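# Carry the drink tray from coffee table to counter

## Task

Move the tray holding three drink cartons off the coffee table and onto the counter so that the tray's entire bottom rests on the counter surface, with all three cartons still upright on the tray; then open the grippers and back the robot away. The robot must not topple or be left leaning, and the result only counts if it stays in place without the robot supporting it.

## Robot and tools

ROBOT. A LinearBot: a wheeled base that can drive forward, sideways or turn in place, carrying a column about 1.75 m high. A carriage slides along the column over 1.0 m of travel (lift_m). Two identical six-joint arms with two-finger grippers hang from the carriage; each arm base sits about 0.57 m + lift_m above the floor, and some carriage parts extend roughly 0.15 m below that. Reach from the shoulder is about 0.78 m, but a hand can only get about 0.38 m lower than its arm base. The hand is about 0.16 m long, 0.1 m wide, 0.14 m when open. Parked arm joints 1 to 6: 0, 0.05, 0.05, 1.45, 0, 0. With both parked the robot occupies about 0.95 m by 0.7 m.

CAMERAS. carriage_camera is fixed on the carriage, facing forward and tilted about 20 degrees downward. left_wrist_camera and right_wrist_camera look out beyond the fingertips. All images are 896x504 pixels.

FRAMES. Base frame: origin on the floor below the base centre, x forward, y to the left, z upward. The left_hand and right_hand readings are positions in this frame of the point between each hand's finger pads; quat_wxyz rotates base axes into hand axes (hand z runs along the fingers, fingers open along hand y; a hand pointing straight up with joints 1, 5, 6 at 0 reads 1, 0, 0, 0). The odometry frame is the base frame where the scene began; base_odometry comes from wheel rotation only, so slip looks like motion. Heading runs -3.142 to 3.142, left positive.

execute_actions. Argument actions: a list with zero or one action. An empty list only reports state and pictures. An action may contain base, joints or both, which start at once and may finish at different moments. base holds exactly one relative offset from where the base last measured itself: translate_m (metres, forward positive, -2 to 2), strafe_m (metres, left positive, -2 to 2) or rotate_rad (radians, counter-clockwise/left positive, -6.3 to 6.3). joints is one dictionary keyed by joint name, covering both arms and the lift, with absolute targets: lift_m 0 to 1 (metres); for each arm (left_ and right_ prefixes) joint1_rad -2.617 to 3.054 (swings arm about vertical, 0 straight ahead, positive to the left); joint2_rad 0 to 3.141 (shoulder: 0 upper arm level pointing back, 1.57 vertical, 3.14 level pointing forward); joint3_rad 0 to 3.141 (elbow, 0 folded, 3.14 straight); joint4_rad -1.57 to 1.57 (wrist pitch, positive tips fingertips up); joint5_rad -1.57 to 1.57 (wrist yaw, positive swings fingertips to the RIGHT, opposite to joint1); joint6_rad -2.094 to 2.094 (roll about the finger axis, positive clockwise viewed from the forearm); gripper_m 0 to 0.093 (pad gap in metres). Joints left out may still be driving toward earlier targets. Unknown keys or out-of-range numbers cause the whole call to be rejected with no motion. Optional cameras: list of carriage_camera, left_wrist_camera, right_wrist_camera or all; omitted or null means all, an empty list means none.

wait: seconds from 0 to 10; commands nothing and returns state and images. zoom_image: camera plus region [x0, y0, x1, y1] in pixels of that camera's latest full image, origin top-left, at most 504 by 504. read_manual: returns licence texts only. finished_scene: scene (integer, the current scene number) ends the scene permanently and reports success; only call it once the tray and cartons are settled and the robot has let go.

RESULT LINES. base_status and joint_status describe how the last accepted action ended: done (reached target; for the base it means wheels turned enough, even with slip), off_target (resting short, possibly still pushing), contact_stop or time_out (target dropped, holding in place). "joint command not followed" plus a cause line means a self-collision check blocked that arm's joint targets (the gripper still moves); affected joints show not_followed and may be retried on later actions. To recover, move only the blocked arm clear first, then the other in a later call. on_its_own lists uncommanded items; "held at" gives the held target, not the position. motor_effort gives percent of maximum per motor, with the peak in brackets; readings are biased and noisy. Lift effort grows with load; if it keeps dropping while lowering, something held is resting on a surface. A drive_wheels value at rest clearly above a free-move value means the base is still pushing something. Joint torques and Motor temperatures are listed per arm in joint_positions order. A gripper that is holding something normally shows off_target. After one call reports a stop, later motion calls in the same reply are skipped.

HAZARDS. Hand readings drift from truth, more when stretched; a level hand drops 10 to 17 cm with 1 kg, and a fully extended arm may not lift 1 kg. Grip force is about 45 to 60 N per pad. Arms have no contact stop and spring to targets when freed. The base stops on contact only after the hit and may coast up to 0.3 m; abrupt stops can knock over carried items. If blocked, back off about 0.2 m (or turn back), repeat if still pressed. Watch for the column catching under a table edge; reversing into one can tip the robot. Tipping is likeliest with the carriage high, arms extended, loads held, pulling, or sudden stops; only pictures reveal a lean. Never let the arms collide or press on each other. Outstretched arms heat quickly: MOTOR HOT at 75 °C, a 10 s arm halt at 90 °C, and at 100 °C the arm goes limp and drops; stopped joints read limit_stop_at_motor_heat, so resend targets. Avoid drops, slams and hard shoves; loose objects may occasionally be nudged by outside disturbances.

Each tool is called after "Request:" in YAML: its name, and indented under it one key for each argument.

## Session

I'll start by looking at the current state.

Request:
execute_actions:
  actions: []

Scene clock: 0.00 s.
Joint torques (N m, as the arm reports them, + toward a larger angle): no reading
Motor temperatures (°C, as the motors report them): left_arm=[26 29 27 28 29 28] | right_arm=[26 27 26 26 29 28]
base_odometry: x=+0.000 y=+0.000 heading=+0.000 (m, m, rad; odometry frame)
base_status: not commanded
joint_positions: lift_m=+0.302 left_joint1_rad=+0.005 left_joint2_rad=+0.053 left_joint3_rad=+0.036 left_joint4_rad=+1.469 left_joint5_rad=-0.025 left_joint6_rad=-0.022 left_gripper_m=+0.094 right_joint1_rad=+0.015 right_joint2_rad=+0.054 right_joint3_rad=+0.065 right_joint4_rad=+1.470 right_joint5_rad=-0.024 right_joint6_rad=-0.057 right_gripper_m=+0.094
joint_status: not commanded
motor_effort: lift_m=+23 drive_wheels=-2 (%)
left_hand: x=+0.3014 y=+0.3167 z=+1.3092 quat_wxyz=(+0.998, -0.013, +0.060, -0.008) (m; base frame)
right_hand: x=+0.2921 y=-0.3077 z=+1.3172 quat_wxyz=(+0.999, -0.014, +0.044, -0.020) (m; base frame)
pictures: carriage_camera, left_wrist_camera, right_wrist_camera
Images, in order (width x height): carriage_camera 896x504, left_wrist_camera 896x504, right_wrist_camera 896x504.

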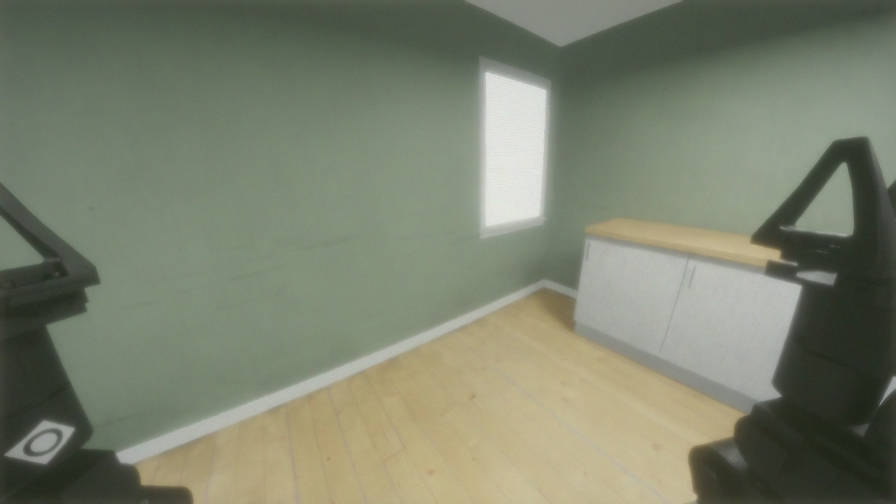

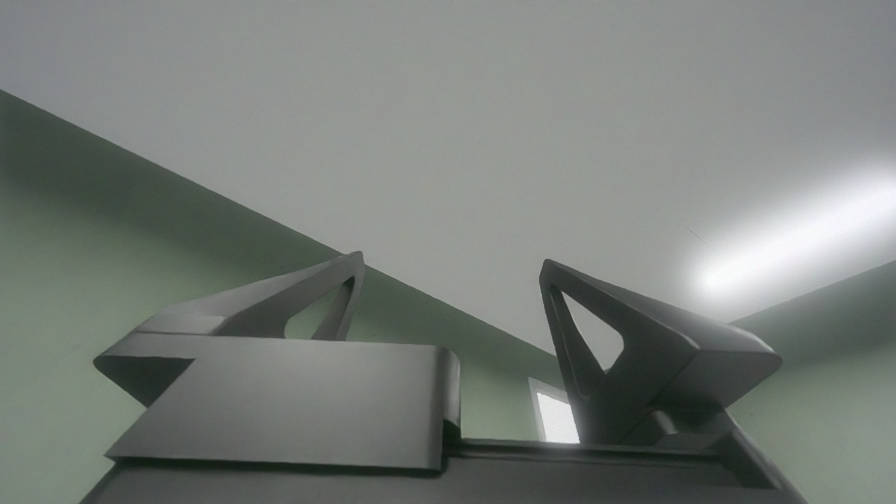

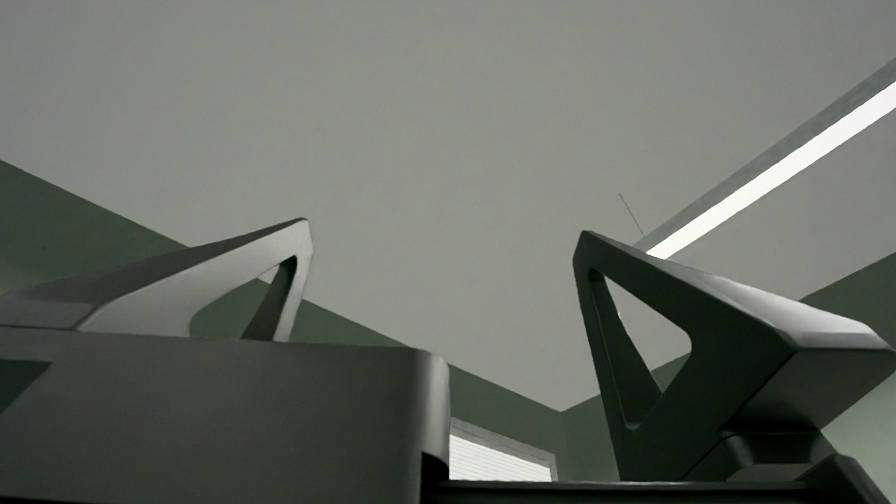

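Request:
execute_actions:
  actions:
    - {"base": {"rotate_rad": -1.3}}
  cameras: ["carriage_camera"]

Scene clock: 9.07 s.
Joint torques (N m, as the arm reports them, + toward a larger angle): left_arm=[-0.09  5.03  5.05 -0.03  0.1  -0.03] | right_arm=[-0.23  3.92  6.45 -0.22  0.05  0.08]
Motor temperatures (°C, as the motors report them): left_arm=[26 29 28 28 29 28] | right_arm=[26 28 27 26 29 28]
base_odometry: x=+0.000 y=+0.000 heading=-1.300 (m, m, rad; odometry frame)
base_status: done
joint_positions: lift_m=+0.302 left_joint1_rad=+0.005 left_joint2_rad=+0.053 left_joint3_rad=+0.036 left_joint4_rad=+1.468 left_joint5_rad=-0.025 left_joint6_rad=-0.022 left_gripper_m=+0.094 right_joint1_rad=+0.015 right_joint2_rad=+0.054 right_joint3_rad=+0.065 right_joint4_rad=+1.470 right_joint5_rad=-0.024 right_joint6_rad=-0.057 right_gripper_m=+0.094
joint_status: not commanded
motor_effort: lift_m=+23(23) drive_wheels=+1(3) (%)
left_hand: x=+0.3016 y=+0.3167 z=+1.3092 quat_wxyz=(+0.998, -0.013, +0.060, -0.008) (m; base frame)
right_hand: x=+0.2922 y=-0.3077 z=+1.3172 quat_wxyz=(+0.999, -0.014, +0.044, -0.020) (m; base frame)
pictures: carriage_camera
Images, in order (width x height): carriage_camera 896x504.

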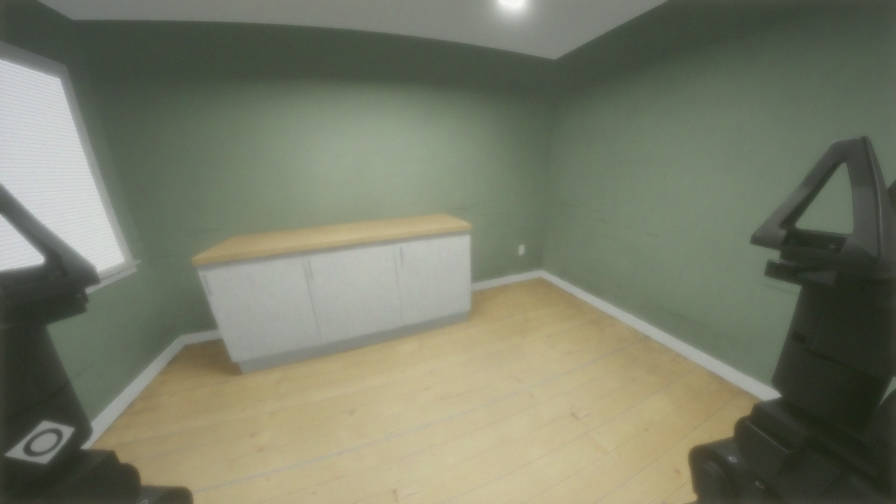

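Request:
execute_actions:
  actions:
    - {"base": {"rotate_rad": -1.6}}
  cameras: ["carriage_camera"]

Scene clock: 14.67 s.
Joint torques (N m, as the arm reports them, + toward a larger angle): left_arm=[-0.13  5.08  4.95 -0.07  0.09 -0.01] | right_arm=[-0.21  3.91  6.5  -0.21  0.05  0.08]
Motor temperatures (°C, as the motors report them): left_arm=[26 29 29 28 29 28] | right_arm=[26 28 27 26 29 28]
base_odometry: x=+0.000 y=+0.000 heading=-2.900 (m, m, rad; odometry frame)
base_status: done
joint_positions: lift_m=+0.302 left_joint1_rad=+0.005 left_joint2_rad=+0.053 left_joint3_rad=+0.036 left_joint4_rad=+1.467 left_joint5_rad=-0.025 left_joint6_rad=-0.022 left_gripper_m=+0.094 right_joint1_rad=+0.015 right_joint2_rad=+0.054 right_joint3_rad=+0.065 right_joint4_rad=+1.470 right_joint5_rad=-0.024 right_joint6_rad=-0.057 right_gripper_m=+0.094
joint_status: not commanded
motor_effort: lift_m=+23(23) drive_wheels=+1(4) (%)
left_hand: x=+0.3018 y=+0.3167 z=+1.3092 quat_wxyz=(+0.998, -0.013, +0.060, -0.008) (m; base frame)
right_hand: x=+0.2923 y=-0.3077 z=+1.3171 quat_wxyz=(+0.999, -0.014, +0.044, -0.020) (m; base frame)
pictures: carriage_camera
Images, in order (width x height): carriage_camera 896x504.

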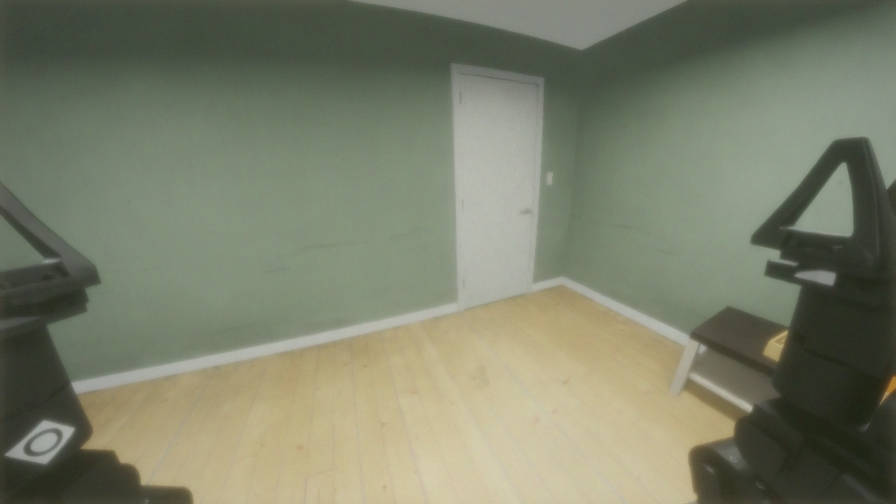

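Request:
execute_actions:
  actions:
    - {"base": {"rotate_rad": -1.2}}
  cameras: ["carriage_camera"]

Scene clock: 23.63 s.
Joint torques (N m, as the arm reports them, + toward a larger angle): left_arm=[-0.12  5.04  5.01 -0.05  0.1  -0.01] | right_arm=[-0.22  3.93  6.48 -0.21  0.05  0.08]
Motor temperatures (°C, as the motors report them): left_arm=[26 30 30 28 29 28] | right_arm=[26 28 28 26 29 28]
base_odometry: x=+0.000 y=+0.000 heading=+2.184 (m, m, rad; odometry frame)
base_status: done
joint_positions: lift_m=+0.302 left_joint1_rad=+0.005 left_joint2_rad=+0.053 left_joint3_rad=+0.036 left_joint4_rad=+1.466 left_joint5_rad=-0.025 left_joint6_rad=-0.022 left_gripper_m=+0.094 right_joint1_rad=+0.015 right_joint2_rad=+0.054 right_joint3_rad=+0.065 right_joint4_rad=+1.470 right_joint5_rad=-0.024 right_joint6_rad=-0.057 right_gripper_m=+0.094
joint_status: not commanded
motor_effort: lift_m=+23(23) drive_wheels=-1(6) (%)
left_hand: x=+0.3020 y=+0.3167 z=+1.3092 quat_wxyz=(+0.998, -0.013, +0.061, -0.008) (m; base frame)
right_hand: x=+0.2923 y=-0.3077 z=+1.3171 quat_wxyz=(+0.999, -0.014, +0.044, -0.020) (m; base frame)
pictures: carriage_camera
Images, in order (width x height): carriage_camera 896x504.

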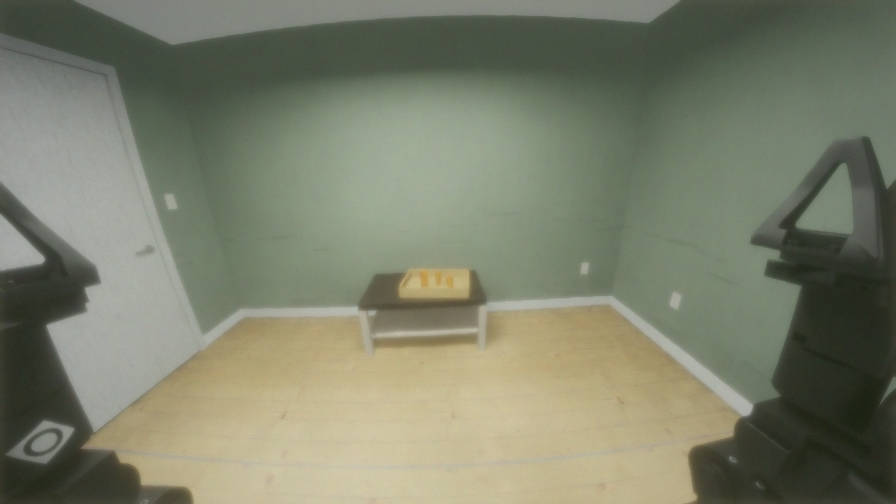

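Request:
zoom_image:
  camera: "carriage_camera"
  region: [340, 250, 520, 370]

Region (340, 250, 520, 370) of carriage_camera's 896x504 image, scaled by 2.800, with more detail than that image has.

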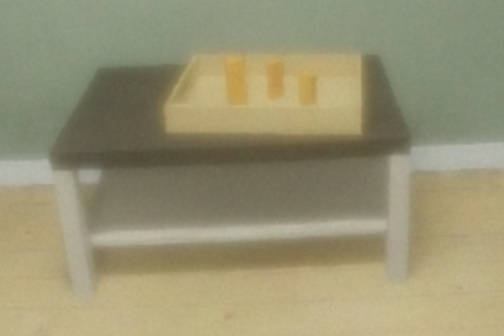

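Request:
execute_actions:
  actions:
    - {"base": {"translate_m": 0.7}}
  cameras: ["carriage_camera"]

Scene clock: 147.30 s.
Joint torques (N m, as the arm reports them, + toward a larger angle): left_arm=[-0.08  4.98  5.05 -0.01  0.09 -0.03] | right_arm=[-0.23  3.91  6.44 -0.18  0.05  0.09]
Motor temperatures (°C, as the motors report them): left_arm=[26 31 34 28 29 28] | right_arm=[26 30 31 26 29 28]
base_odometry: x=-0.402 y=+0.573 heading=+2.183 (m, m, rad; odometry frame)
base_status: done
joint_positions: lift_m=+0.302 left_joint1_rad=+0.005 left_joint2_rad=+0.053 left_joint3_rad=+0.036 left_joint4_rad=+1.466 left_joint5_rad=-0.025 left_joint6_rad=-0.022 left_gripper_m=+0.094 right_joint1_rad=+0.015 right_joint2_rad=+0.054 right_joint3_rad=+0.065 right_joint4_rad=+1.468 right_joint5_rad=-0.024 right_joint6_rad=-0.057 right_gripper_m=+0.094
joint_status: not commanded
motor_effort: lift_m=+23(23) drive_wheels=-1(13) (%)
left_hand: x=+0.3021 y=+0.3167 z=+1.3092 quat_wxyz=(+0.998, -0.013, +0.061, -0.008) (m; base frame)
right_hand: x=+0.2927 y=-0.3077 z=+1.3171 quat_wxyz=(+0.999, -0.014, +0.045, -0.020) (m; base frame)
pictures: carriage_camera
Images, in order (width x height): carriage_camera 896x504.

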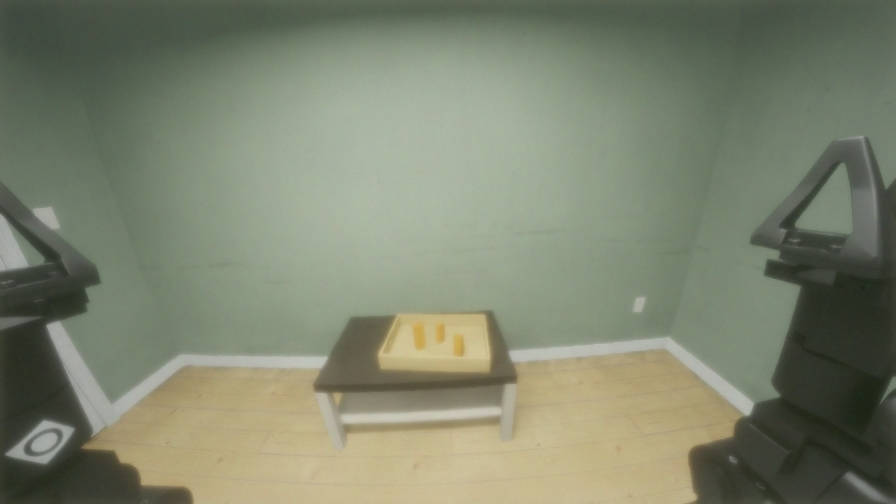

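Request:
zoom_image:
  camera: "carriage_camera"
  region: [300, 295, 540, 455]

Region (300, 295, 540, 455) of carriage_camera's 896x504 image, scaled by 2.100, with more detail than that image has.

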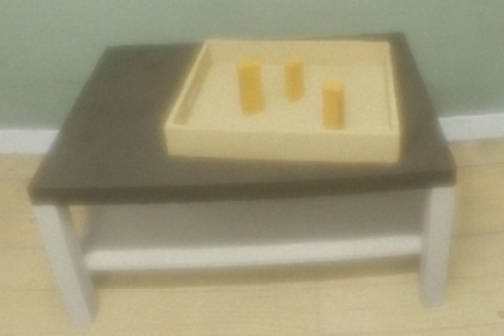

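Request:
execute_actions:
  actions:
    - {"base": {"rotate_rad": -0.12}}
  cameras: []

Request:
execute_actions:
  actions:
    - {"base": {"strafe_m": 0.175}}
  cameras: ["carriage_camera"]

Scene clock: 268.37 s.
Joint torques (N m, as the arm reports them, + toward a larger angle): left_arm=[-0.1   5.09  5.05 -0.05  0.11 -0.03] | right_arm=[-0.23  3.9   6.47 -0.2   0.06  0.08]
Motor temperatures (°C, as the motors report them): left_arm=[26 32 36 29 29 28] | right_arm=[26 30 32 26 29 28]
base_odometry: x=-0.402 y=+0.573 heading=+2.064 (m, m, rad; odometry frame)
base_status: done
joint_positions: lift_m=+0.302 left_joint1_rad=+0.005 left_joint2_rad=+0.053 left_joint3_rad=+0.036 left_joint4_rad=+1.467 left_joint5_rad=-0.025 left_joint6_rad=-0.022 left_gripper_m=+0.094 right_joint1_rad=+0.015 right_joint2_rad=+0.054 right_joint3_rad=+0.065 right_joint4_rad=+1.468 right_joint5_rad=-0.024 right_joint6_rad=-0.057 right_gripper_m=+0.094
joint_status: not commanded
motor_effort: lift_m=+23(23) drive_wheels=+2(4) (%)
left_hand: x=+0.3019 y=+0.3167 z=+1.3092 quat_wxyz=(+0.998, -0.013, +0.061, -0.008) (m; base frame)
right_hand: x=+0.2927 y=-0.3077 z=+1.3171 quat_wxyz=(+0.999, -0.014, +0.045, -0.020) (m; base frame)
pictures: none
No camera images: the call's "cameras" was empty. Leave "cameras" out to get every camera's image.

Scene clock: 270.33 s.
Joint torques (N m, as the arm reports them, + toward a larger angle): left_arm=[-0.09  5.03  5.   -0.06  0.11 -0.04] | right_arm=[-0.23  3.94  6.41 -0.21  0.04  0.08]
Motor temperatures (°C, as the motors report them): left_arm=[26 32 36 29 29 28] | right_arm=[26 30 32 26 29 28]
base_odometry: x=-0.557 y=+0.490 heading=+2.063 (m, m, rad; odometry frame)
base_status: done
joint_positions: lift_m=+0.302 left_joint1_rad=+0.005 left_joint2_rad=+0.053 left_joint3_rad=+0.036 left_joint4_rad=+1.467 left_joint5_rad=-0.025 left_joint6_rad=-0.022 left_gripper_m=+0.094 right_joint1_rad=+0.015 right_joint2_rad=+0.054 right_joint3_rad=+0.065 right_joint4_rad=+1.468 right_joint5_rad=-0.024 right_joint6_rad=-0.057 right_gripper_m=+0.094
joint_status: not commanded
motor_effort: lift_m=+23(23) drive_wheels=-3(9) (%)
left_hand: x=+0.3019 y=+0.3167 z=+1.3092 quat_wxyz=(+0.998, -0.013, +0.061, -0.008) (m; base frame)
right_hand: x=+0.2927 y=-0.3077 z=+1.3171 quat_wxyz=(+0.999, -0.014, +0.045, -0.020) (m; base frame)
pictures: carriage_camera
Images, in order (width x height): carriage_camera 896x504.

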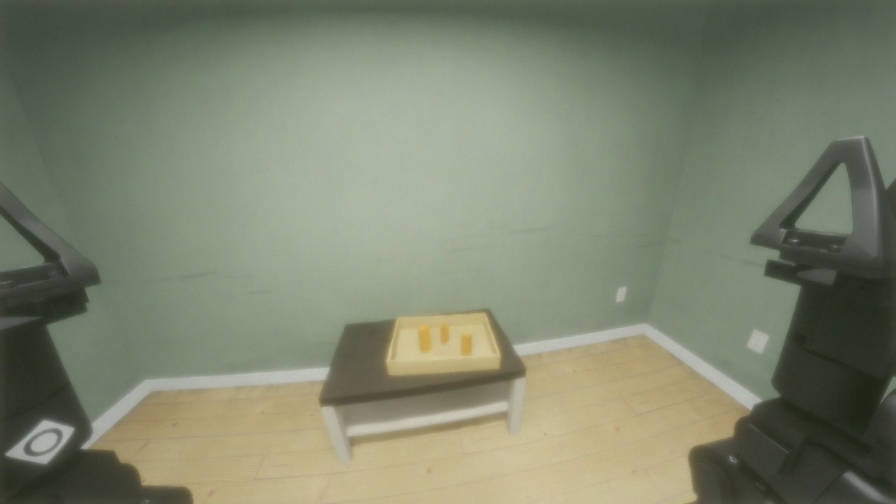

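Request:
zoom_image:
  camera: "carriage_camera"
  region: [370, 300, 520, 390]

Region (370, 300, 520, 390) of carriage_camera's 896x504 image, scaled by 3.360, with more detail than that image has; it fills the top 302 rows of this view, and the rest is white.

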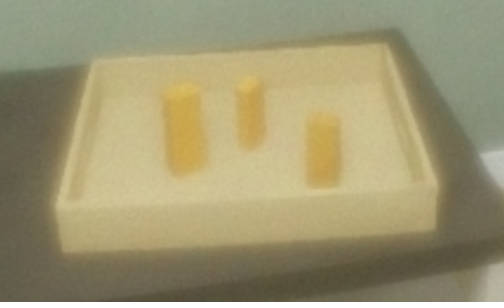

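Request:
execute_actions:
  actions:
    - {"base": {"translate_m": 0.56}, "joints": {"lift_m": 0.24, "left_joint1_rad": -0.203, "left_joint2_rad": 2.384, "left_joint3_rad": 1.092, "left_joint4_rad": -0.279, "left_joint5_rad": 0, "left_joint6_rad": -0.203, "left_gripper_m": 0.093, "right_joint1_rad": 0.203, "right_joint2_rad": 2.384, "right_joint3_rad": 1.092, "right_joint4_rad": -0.279, "right_joint5_rad": 0, "right_joint6_rad": 0.203, "right_gripper_m": 0.093}}

Scene clock: 300.53 s.
Joint torques (N m, as the arm reports them, + toward a larger angle): left_arm=[ -0.86 -12.64   2.97   0.48   0.1   -0.08] | right_arm=[ 0.14 -9.9   4.5   0.54  0.1   0.13]
Motor temperatures (°C, as the motors report them): left_arm=[26 32 36 29 29 28] | right_arm=[26 31 33 27 29 28]
base_odometry: x=-0.822 y=+0.984 heading=+2.064 (m, m, rad; odometry frame)
base_status: done
joint_positions: lift_m=+0.240 left_joint1_rad=-0.193 left_joint2_rad=+2.384 left_joint3_rad=+1.090 left_joint4_rad=-0.276 left_joint5_rad=-0.004 left_joint6_rad=-0.198 left_gripper_m=+0.093 right_joint1_rad=+0.198 right_joint2_rad=+2.382 right_joint3_rad=+1.085 right_joint4_rad=-0.279 right_joint5_rad=-0.005 right_joint6_rad=+0.198 right_gripper_m=+0.093
joint_status: all done
motor_effort: lift_m=+21(20) drive_wheels=-8(5) (%)
left_hand: x=+0.6002 y=+0.2482 z=+0.6497 quat_wxyz=(+0.001, -0.002, +1.000, +0.002) (m; base frame)
right_hand: x=+0.5971 y=-0.2457 z=+0.6495 quat_wxyz=(-0.003, +0.000, +1.000, +0.002) (m; base frame)
pictures: carriage_camera, left_wrist_camera, right_wrist_camera
Images, in order (width x height): carriage_camera 896x504, left_wrist_camera 896x504, right_wrist_camera 896x504.

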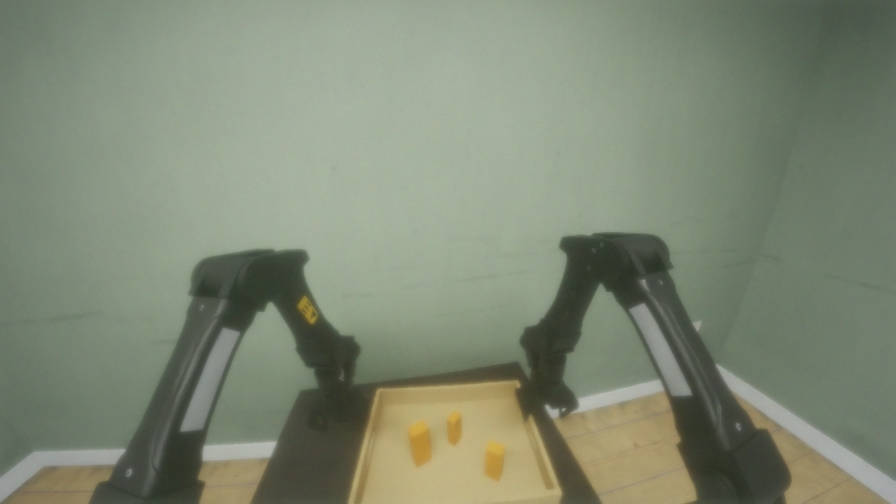

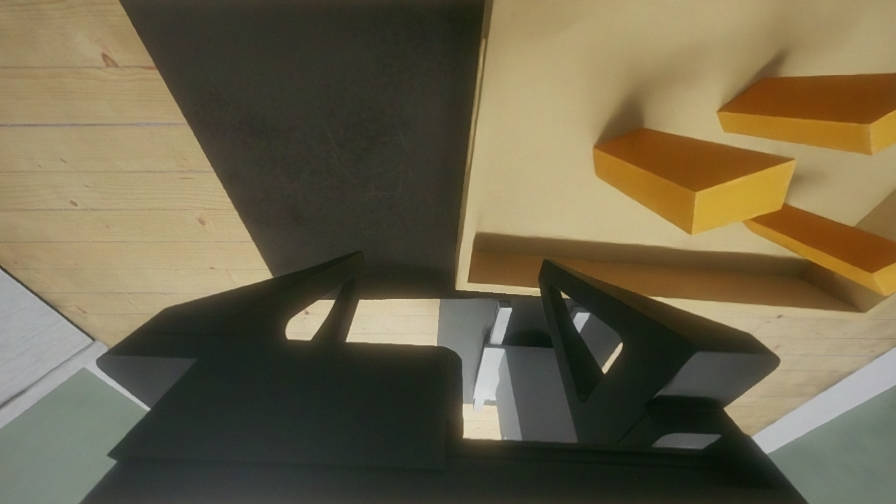

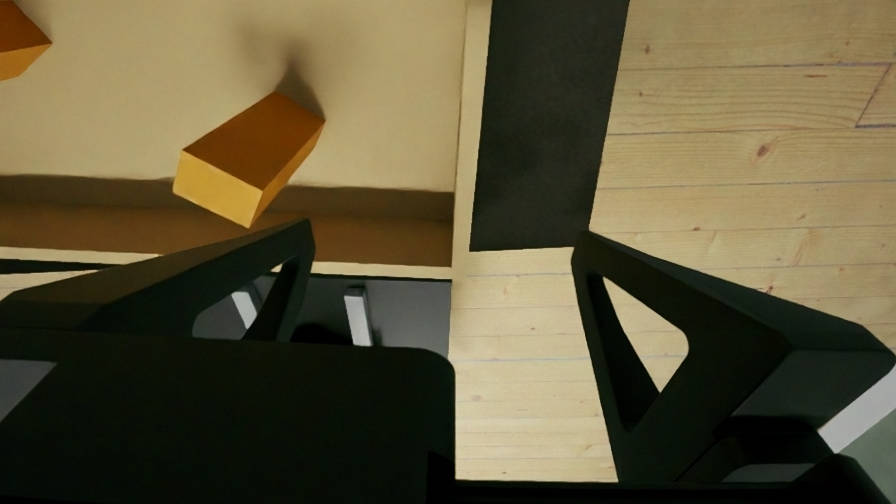

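Request:
execute_actions:
  actions:
    - {"base": {"translate_m": 0.07}, "joints": {"lift_m": 0.15}}

Scene clock: 306.17 s.
Joint torques (N m, as the arm reports them, + toward a larger angle): left_arm=[ -0.9  -12.6    3.06   0.5    0.11  -0.07] | right_arm=[ 0.09 -9.99  4.49  0.55  0.1   0.13]
Motor temperatures (°C, as the motors report them): left_arm=[26 34 36 29 29 28] | right_arm=[26 32 32 27 29 28]
base_odometry: x=-0.855 y=+1.045 heading=+2.064 (m, m, rad; odometry frame)
base_status: done
joint_positions: lift_m=+0.150 left_joint1_rad=-0.193 left_joint2_rad=+2.383 left_joint3_rad=+1.090 left_joint4_rad=-0.278 left_joint5_rad=-0.004 left_joint6_rad=-0.198 left_gripper_m=+0.093 right_joint1_rad=+0.199 right_joint2_rad=+2.383 right_joint3_rad=+1.085 right_joint4_rad=-0.279 right_joint5_rad=-0.005 right_joint6_rad=+0.198 right_gripper_m=+0.093
joint_status: all done
motor_effort: lift_m=+21(22) drive_wheels=-1(9) (%)
left_hand: x=+0.6000 y=+0.2483 z=+0.5601 quat_wxyz=(+0.000, -0.002, +1.000, +0.002) (m; base frame)
right_hand: x=+0.5968 y=-0.2456 z=+0.5594 quat_wxyz=(-0.003, +0.000, +1.000, +0.002) (m; base frame)
pictures: carriage_camera, left_wrist_camera, right_wrist_camera
Images, in order (width x height): carriage_camera 896x504, left_wrist_camera 896x504, right_wrist_camera 896x504.

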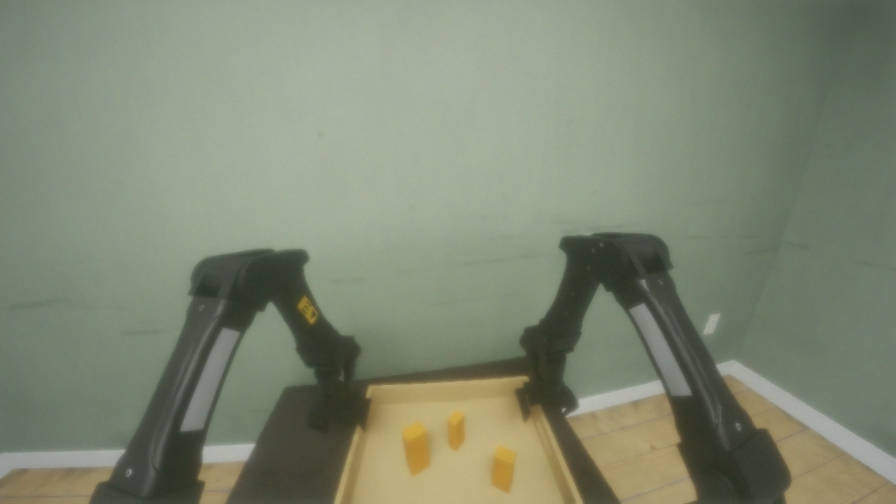

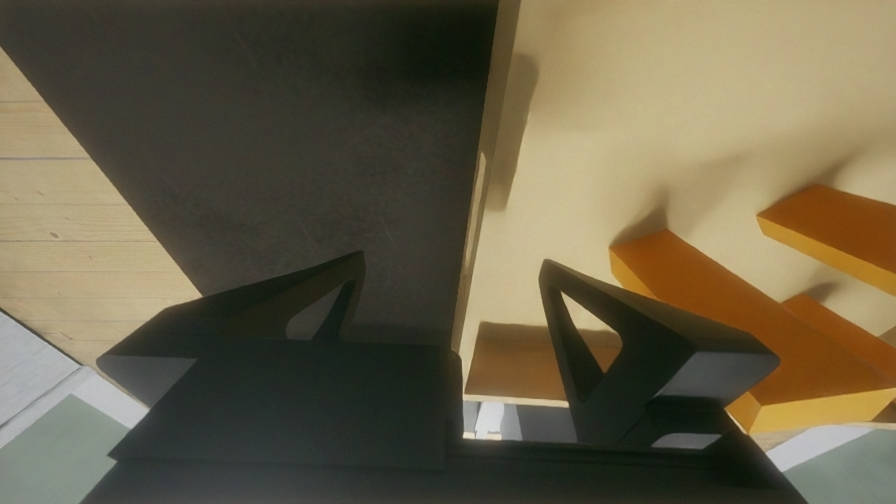

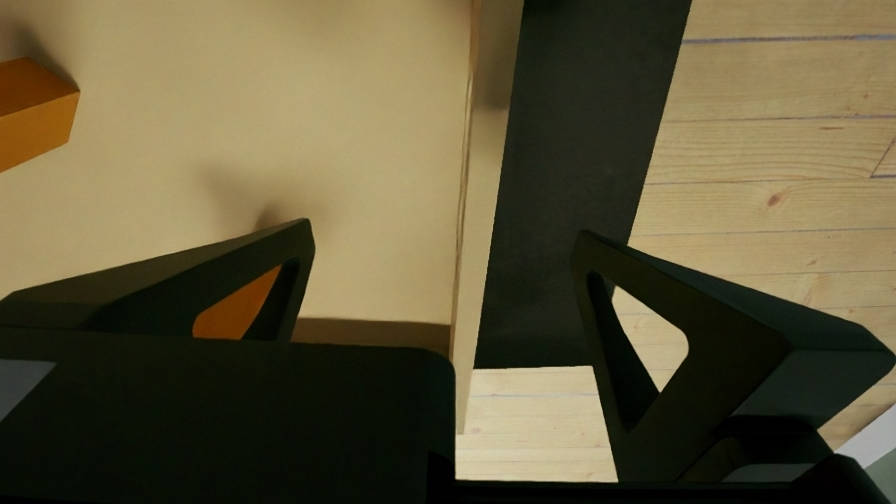

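Request:
zoom_image:
  camera: "left_wrist_camera"
  region: [340, 0, 640, 420]

Request:
zoom_image:
  camera: "carriage_camera"
  region: [290, 330, 610, 504]

Region (340, 0, 640, 420) of left_wrist_camera's 896x504 image, scaled by 1.200, with more detail than that image has; it fills the left 360 columns of this view, and the rest is white.

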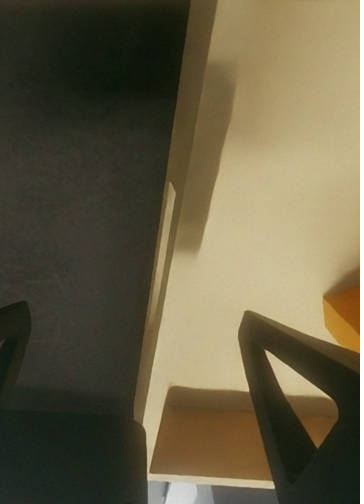

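Region (290, 330, 610, 504) of carriage_camera's 896x504 image, scaled by 1.575, with more detail than that image has; it fills the top 274 rows of this view, and the rest is white.

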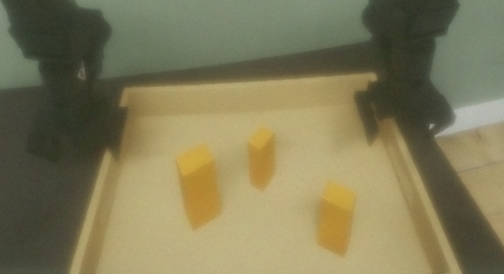

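Request:
execute_actions:
  actions:
    - {"base": {"strafe_m": -0.018}}
  cameras: []

Request:
execute_actions:
  actions:
    - {"base": {"translate_m": -0.025}, "joints": {"lift_m": 0.11}}

Scene clock: 359.50 s.
Joint torques (N m, as the arm reports them, + toward a larger angle): left_arm=[ -0.63 -12.58   2.96   0.51   0.1   -0.09] | right_arm=[-0.11 -9.97  4.45  0.53  0.1   0.12]
Motor temperatures (°C, as the motors report them): left_arm=[26 44 34 29 29 28] | right_arm=[26 40 31 27 29 28]
base_odometry: x=-0.839 y=+1.054 heading=+2.065 (m, m, rad; odometry frame)
base_status: done
joint_positions: lift_m=+0.150 left_joint1_rad=-0.197 left_joint2_rad=+2.383 left_joint3_rad=+1.090 left_joint4_rad=-0.278 left_joint5_rad=-0.003 left_joint6_rad=-0.198 left_gripper_m=+0.093 right_joint1_rad=+0.201 right_joint2_rad=+2.383 right_joint3_rad=+1.085 right_joint4_rad=-0.279 right_joint5_rad=-0.005 right_joint6_rad=+0.199 right_gripper_m=+0.093
joint_status: not commanded
motor_effort: lift_m=+21(21) drive_wheels=+1(5) (%)
left_hand: x=+0.5998 y=+0.2470 z=+0.5601 quat_wxyz=(+0.000, -0.001, +1.000, +0.002) (m; base frame)
right_hand: x=+0.5966 y=-0.2447 z=+0.5594 quat_wxyz=(-0.003, -0.001, +1.000, +0.002) (m; base frame)
pictures: none
No camera images: the call's "cameras" was empty. Leave "cameras" out to get every camera's image.

Scene clock: 360.43 s.
Joint torques (N m, as the arm reports them, + toward a larger angle): left_arm=[ -0.64 -12.93   2.96   0.51   0.09  -0.08] | right_arm=[ -0.09 -10.34   4.43   0.54   0.09   0.12]
Motor temperatures (°C, as the motors report them): left_arm=[26 44 34 29 29 28] | right_arm=[26 40 31 27 29 28]
base_odometry: x=-0.827 y=+1.032 heading=+2.065 (m, m, rad; odometry frame)
base_status: done
joint_positions: lift_m=+0.110 left_joint1_rad=-0.197 left_joint2_rad=+2.386 left_joint3_rad=+1.090 left_joint4_rad=-0.278 left_joint5_rad=-0.003 left_joint6_rad=-0.198 left_gripper_m=+0.093 right_joint1_rad=+0.201 right_joint2_rad=+2.386 right_joint3_rad=+1.085 right_joint4_rad=-0.279 right_joint5_rad=-0.004 right_joint6_rad=+0.199 right_gripper_m=+0.093
joint_status: all done
motor_effort: lift_m=+21(21) drive_wheels=+1(10) (%)
left_hand: x=+0.5988 y=+0.2472 z=+0.5189 quat_wxyz=(-0.001, -0.001, +1.000, +0.002) (m; base frame)
right_hand: x=+0.5957 y=-0.2450 z=+0.5183 quat_wxyz=(-0.005, -0.001, +1.000, +0.001) (m; base frame)
pictures: carriage_camera, left_wrist_camera, right_wrist_camera
Images, in order (width x height): carriage_camera 896x504, left_wrist_camera 896x504, right_wrist_camera 896x504.

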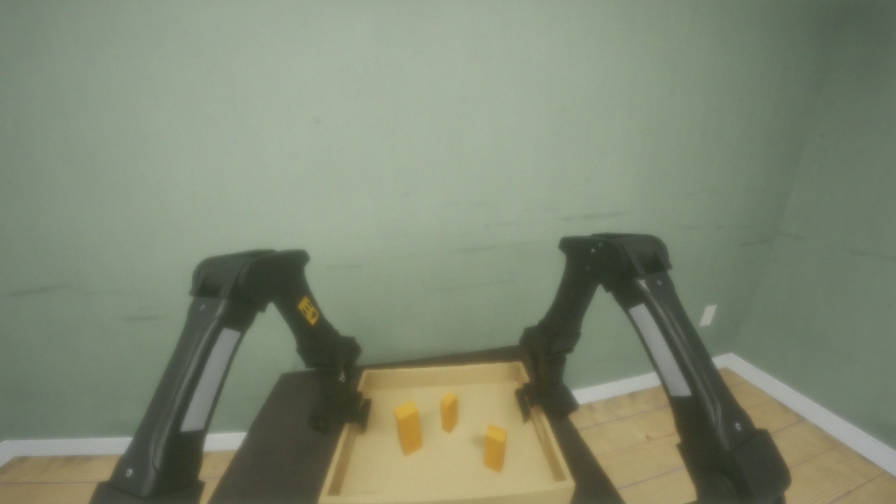

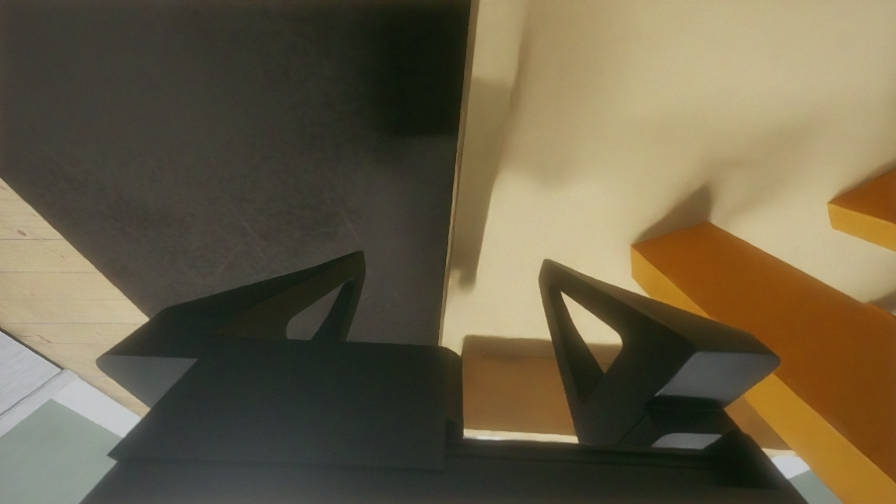

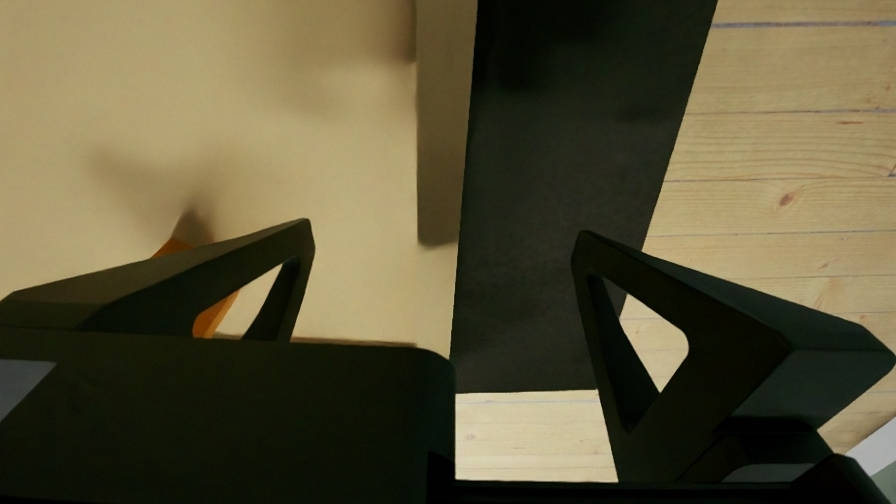

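Request:
execute_actions:
  actions:
    - {"joints": {"lift_m": 0.078, "left_joint1_rad": -0.218, "left_joint6_rad": -0.18}}

Scene clock: 368.33 s.
Joint torques (N m, as the arm reports them, + toward a larger angle): left_arm=[ -0.88 -12.95   3.01   0.48   0.11   0.01] | right_arm=[ -0.06 -10.33   4.48   0.54   0.09   0.13]
Motor temperatures (°C, as the motors report them): left_arm=[26 45 34 29 29 28] | right_arm=[26 40 31 27 29 28]
base_odometry: x=-0.827 y=+1.032 heading=+2.065 (m, m, rad; odometry frame)
base_status: not commanded
joint_positions: lift_m=+0.078 left_joint1_rad=-0.208 left_joint2_rad=+2.386 left_joint3_rad=+1.090 left_joint4_rad=-0.278 left_joint5_rad=-0.003 left_joint6_rad=-0.182 left_gripper_m=+0.093 right_joint1_rad=+0.201 right_joint2_rad=+2.387 right_joint3_rad=+1.085 right_joint4_rad=-0.279 right_joint5_rad=-0.004 right_joint6_rad=+0.199 right_gripper_m=+0.093
joint_status: all done
motor_effort: lift_m=+21(22) drive_wheels=-1(0) (%)
left_hand: x=+0.5980 y=+0.2434 z=+0.4870 quat_wxyz=(-0.001, +0.013, +1.000, +0.002) (m; base frame)
right_hand: x=+0.5956 y=-0.2450 z=+0.4861 quat_wxyz=(-0.005, -0.001, +1.000, +0.001) (m; base frame)
pictures: carriage_camera, left_wrist_camera, right_wrist_camera
Images, in order (width x height): carriage_camera 896x504, left_wrist_camera 896x504, right_wrist_camera 896x504.

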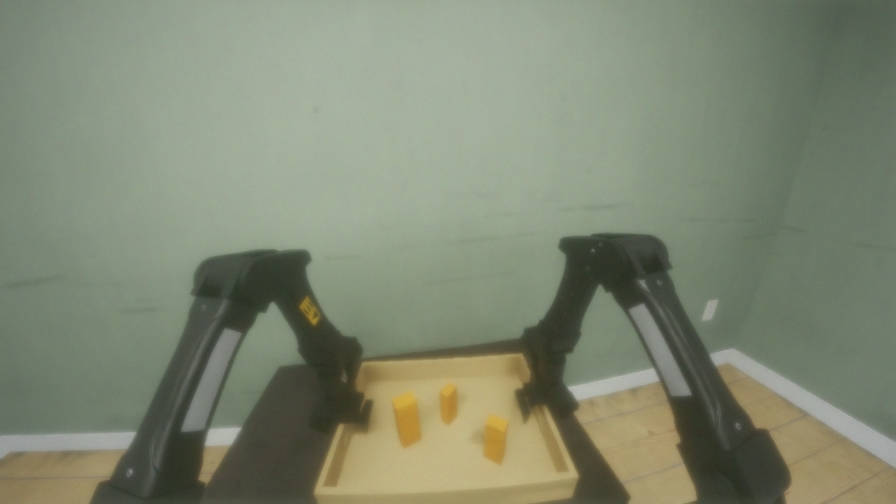

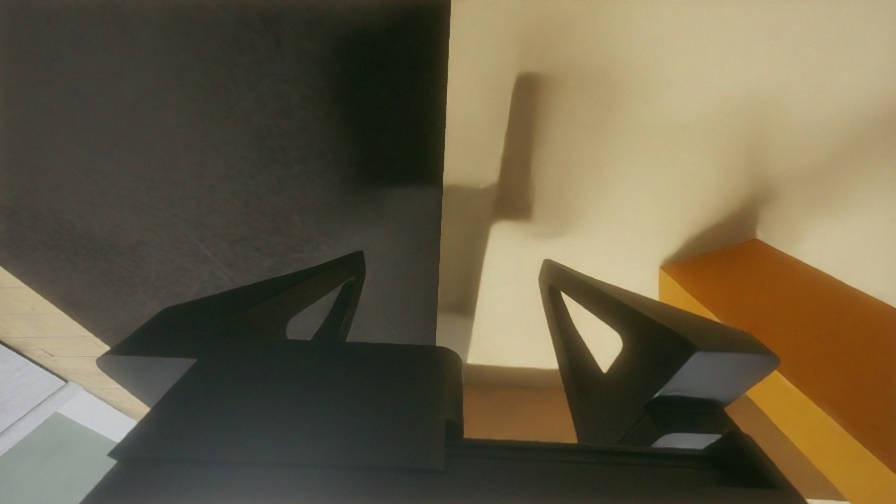

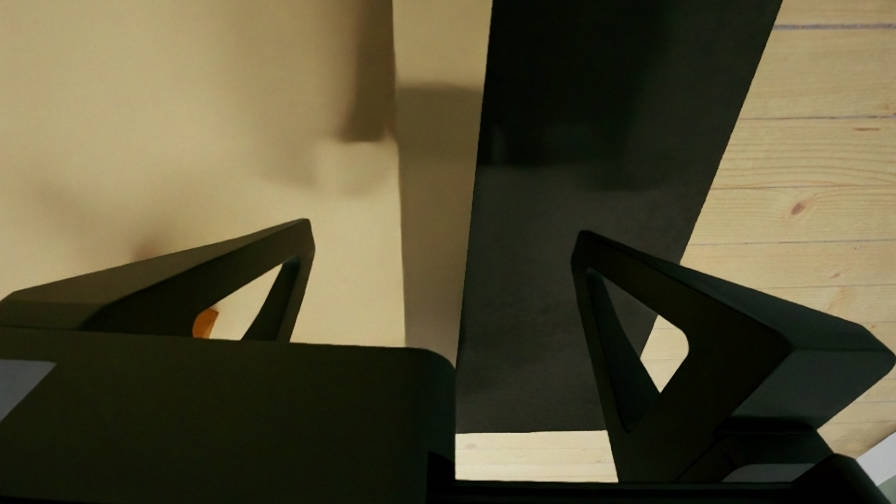

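Request:
zoom_image:
  camera: "carriage_camera"
  region: [290, 340, 610, 504]

Region (290, 340, 610, 504) of carriage_camera's 896x504 image, scaled by 1.575, with more detail than that image has; it fills the top 258 rows of this view, and the rest is white.

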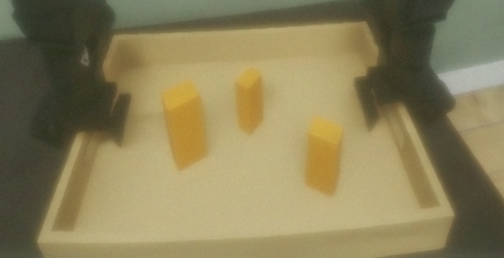

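Request:
execute_actions:
  actions:
    - {"joints": {"lift_m": 0.064, "left_gripper_m": 0.05, "right_gripper_m": 0.05}}

Scene clock: 384.83 s.
Joint torques (N m, as the arm reports them, + toward a larger angle): left_arm=[ -0.9  -13.04   2.98   0.5    0.11   0.02] | right_arm=[ -0.13 -10.39   4.4    0.53   0.09   0.14]
Motor temperatures (°C, as the motors report them): left_arm=[26 46 34 29 29 28] | right_arm=[26 42 31 27 29 28]
base_odometry: x=-0.827 y=+1.032 heading=+2.065 (m, m, rad; odometry frame)
base_status: not commanded
joint_positions: lift_m=+0.064 left_joint1_rad=-0.208 left_joint2_rad=+2.388 left_joint3_rad=+1.090 left_joint4_rad=-0.278 left_joint5_rad=-0.003 left_joint6_rad=-0.182 left_gripper_m=+0.050 right_joint1_rad=+0.201 right_joint2_rad=+2.388 right_joint3_rad=+1.085 right_joint4_rad=-0.278 right_joint5_rad=-0.004 right_joint6_rad=+0.199 right_gripper_m=+0.050
joint_status: all done
motor_effort: lift_m=+21(22) drive_wheels=-3(2) (%)
left_hand: x=+0.5975 y=+0.2435 z=+0.4725 quat_wxyz=(-0.002, +0.013, +1.000, +0.002) (m; base frame)
right_hand: x=+0.5955 y=-0.2450 z=+0.4718 quat_wxyz=(-0.006, -0.001, +1.000, +0.001) (m; base frame)
pictures: carriage_camera, left_wrist_camera, right_wrist_camera
Images, in order (width x height): carriage_camera 896x504, left_wrist_camera 896x504, right_wrist_camera 896x504.

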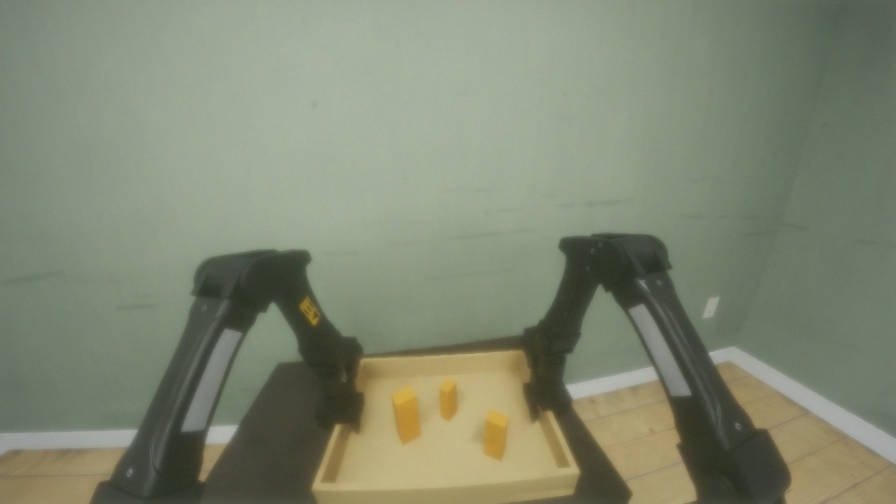

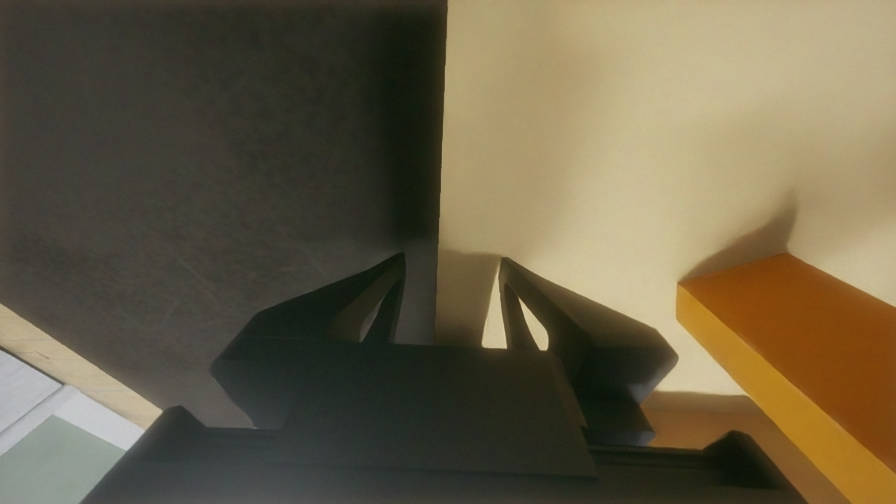

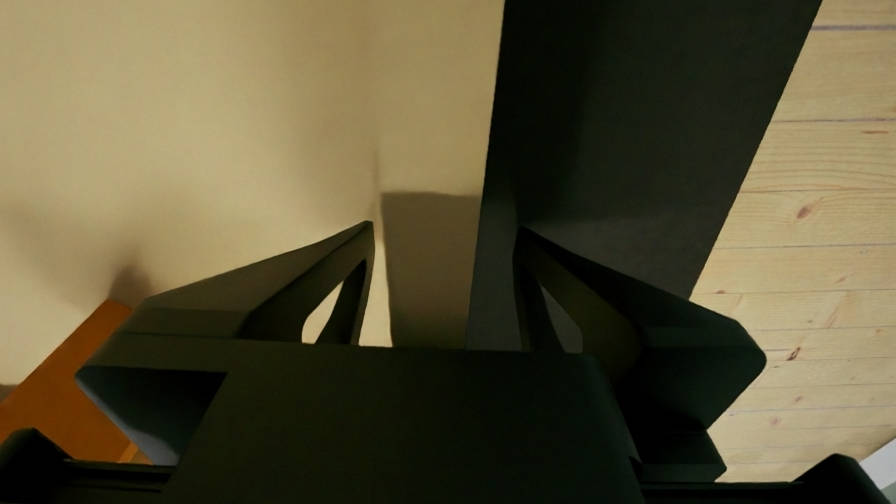

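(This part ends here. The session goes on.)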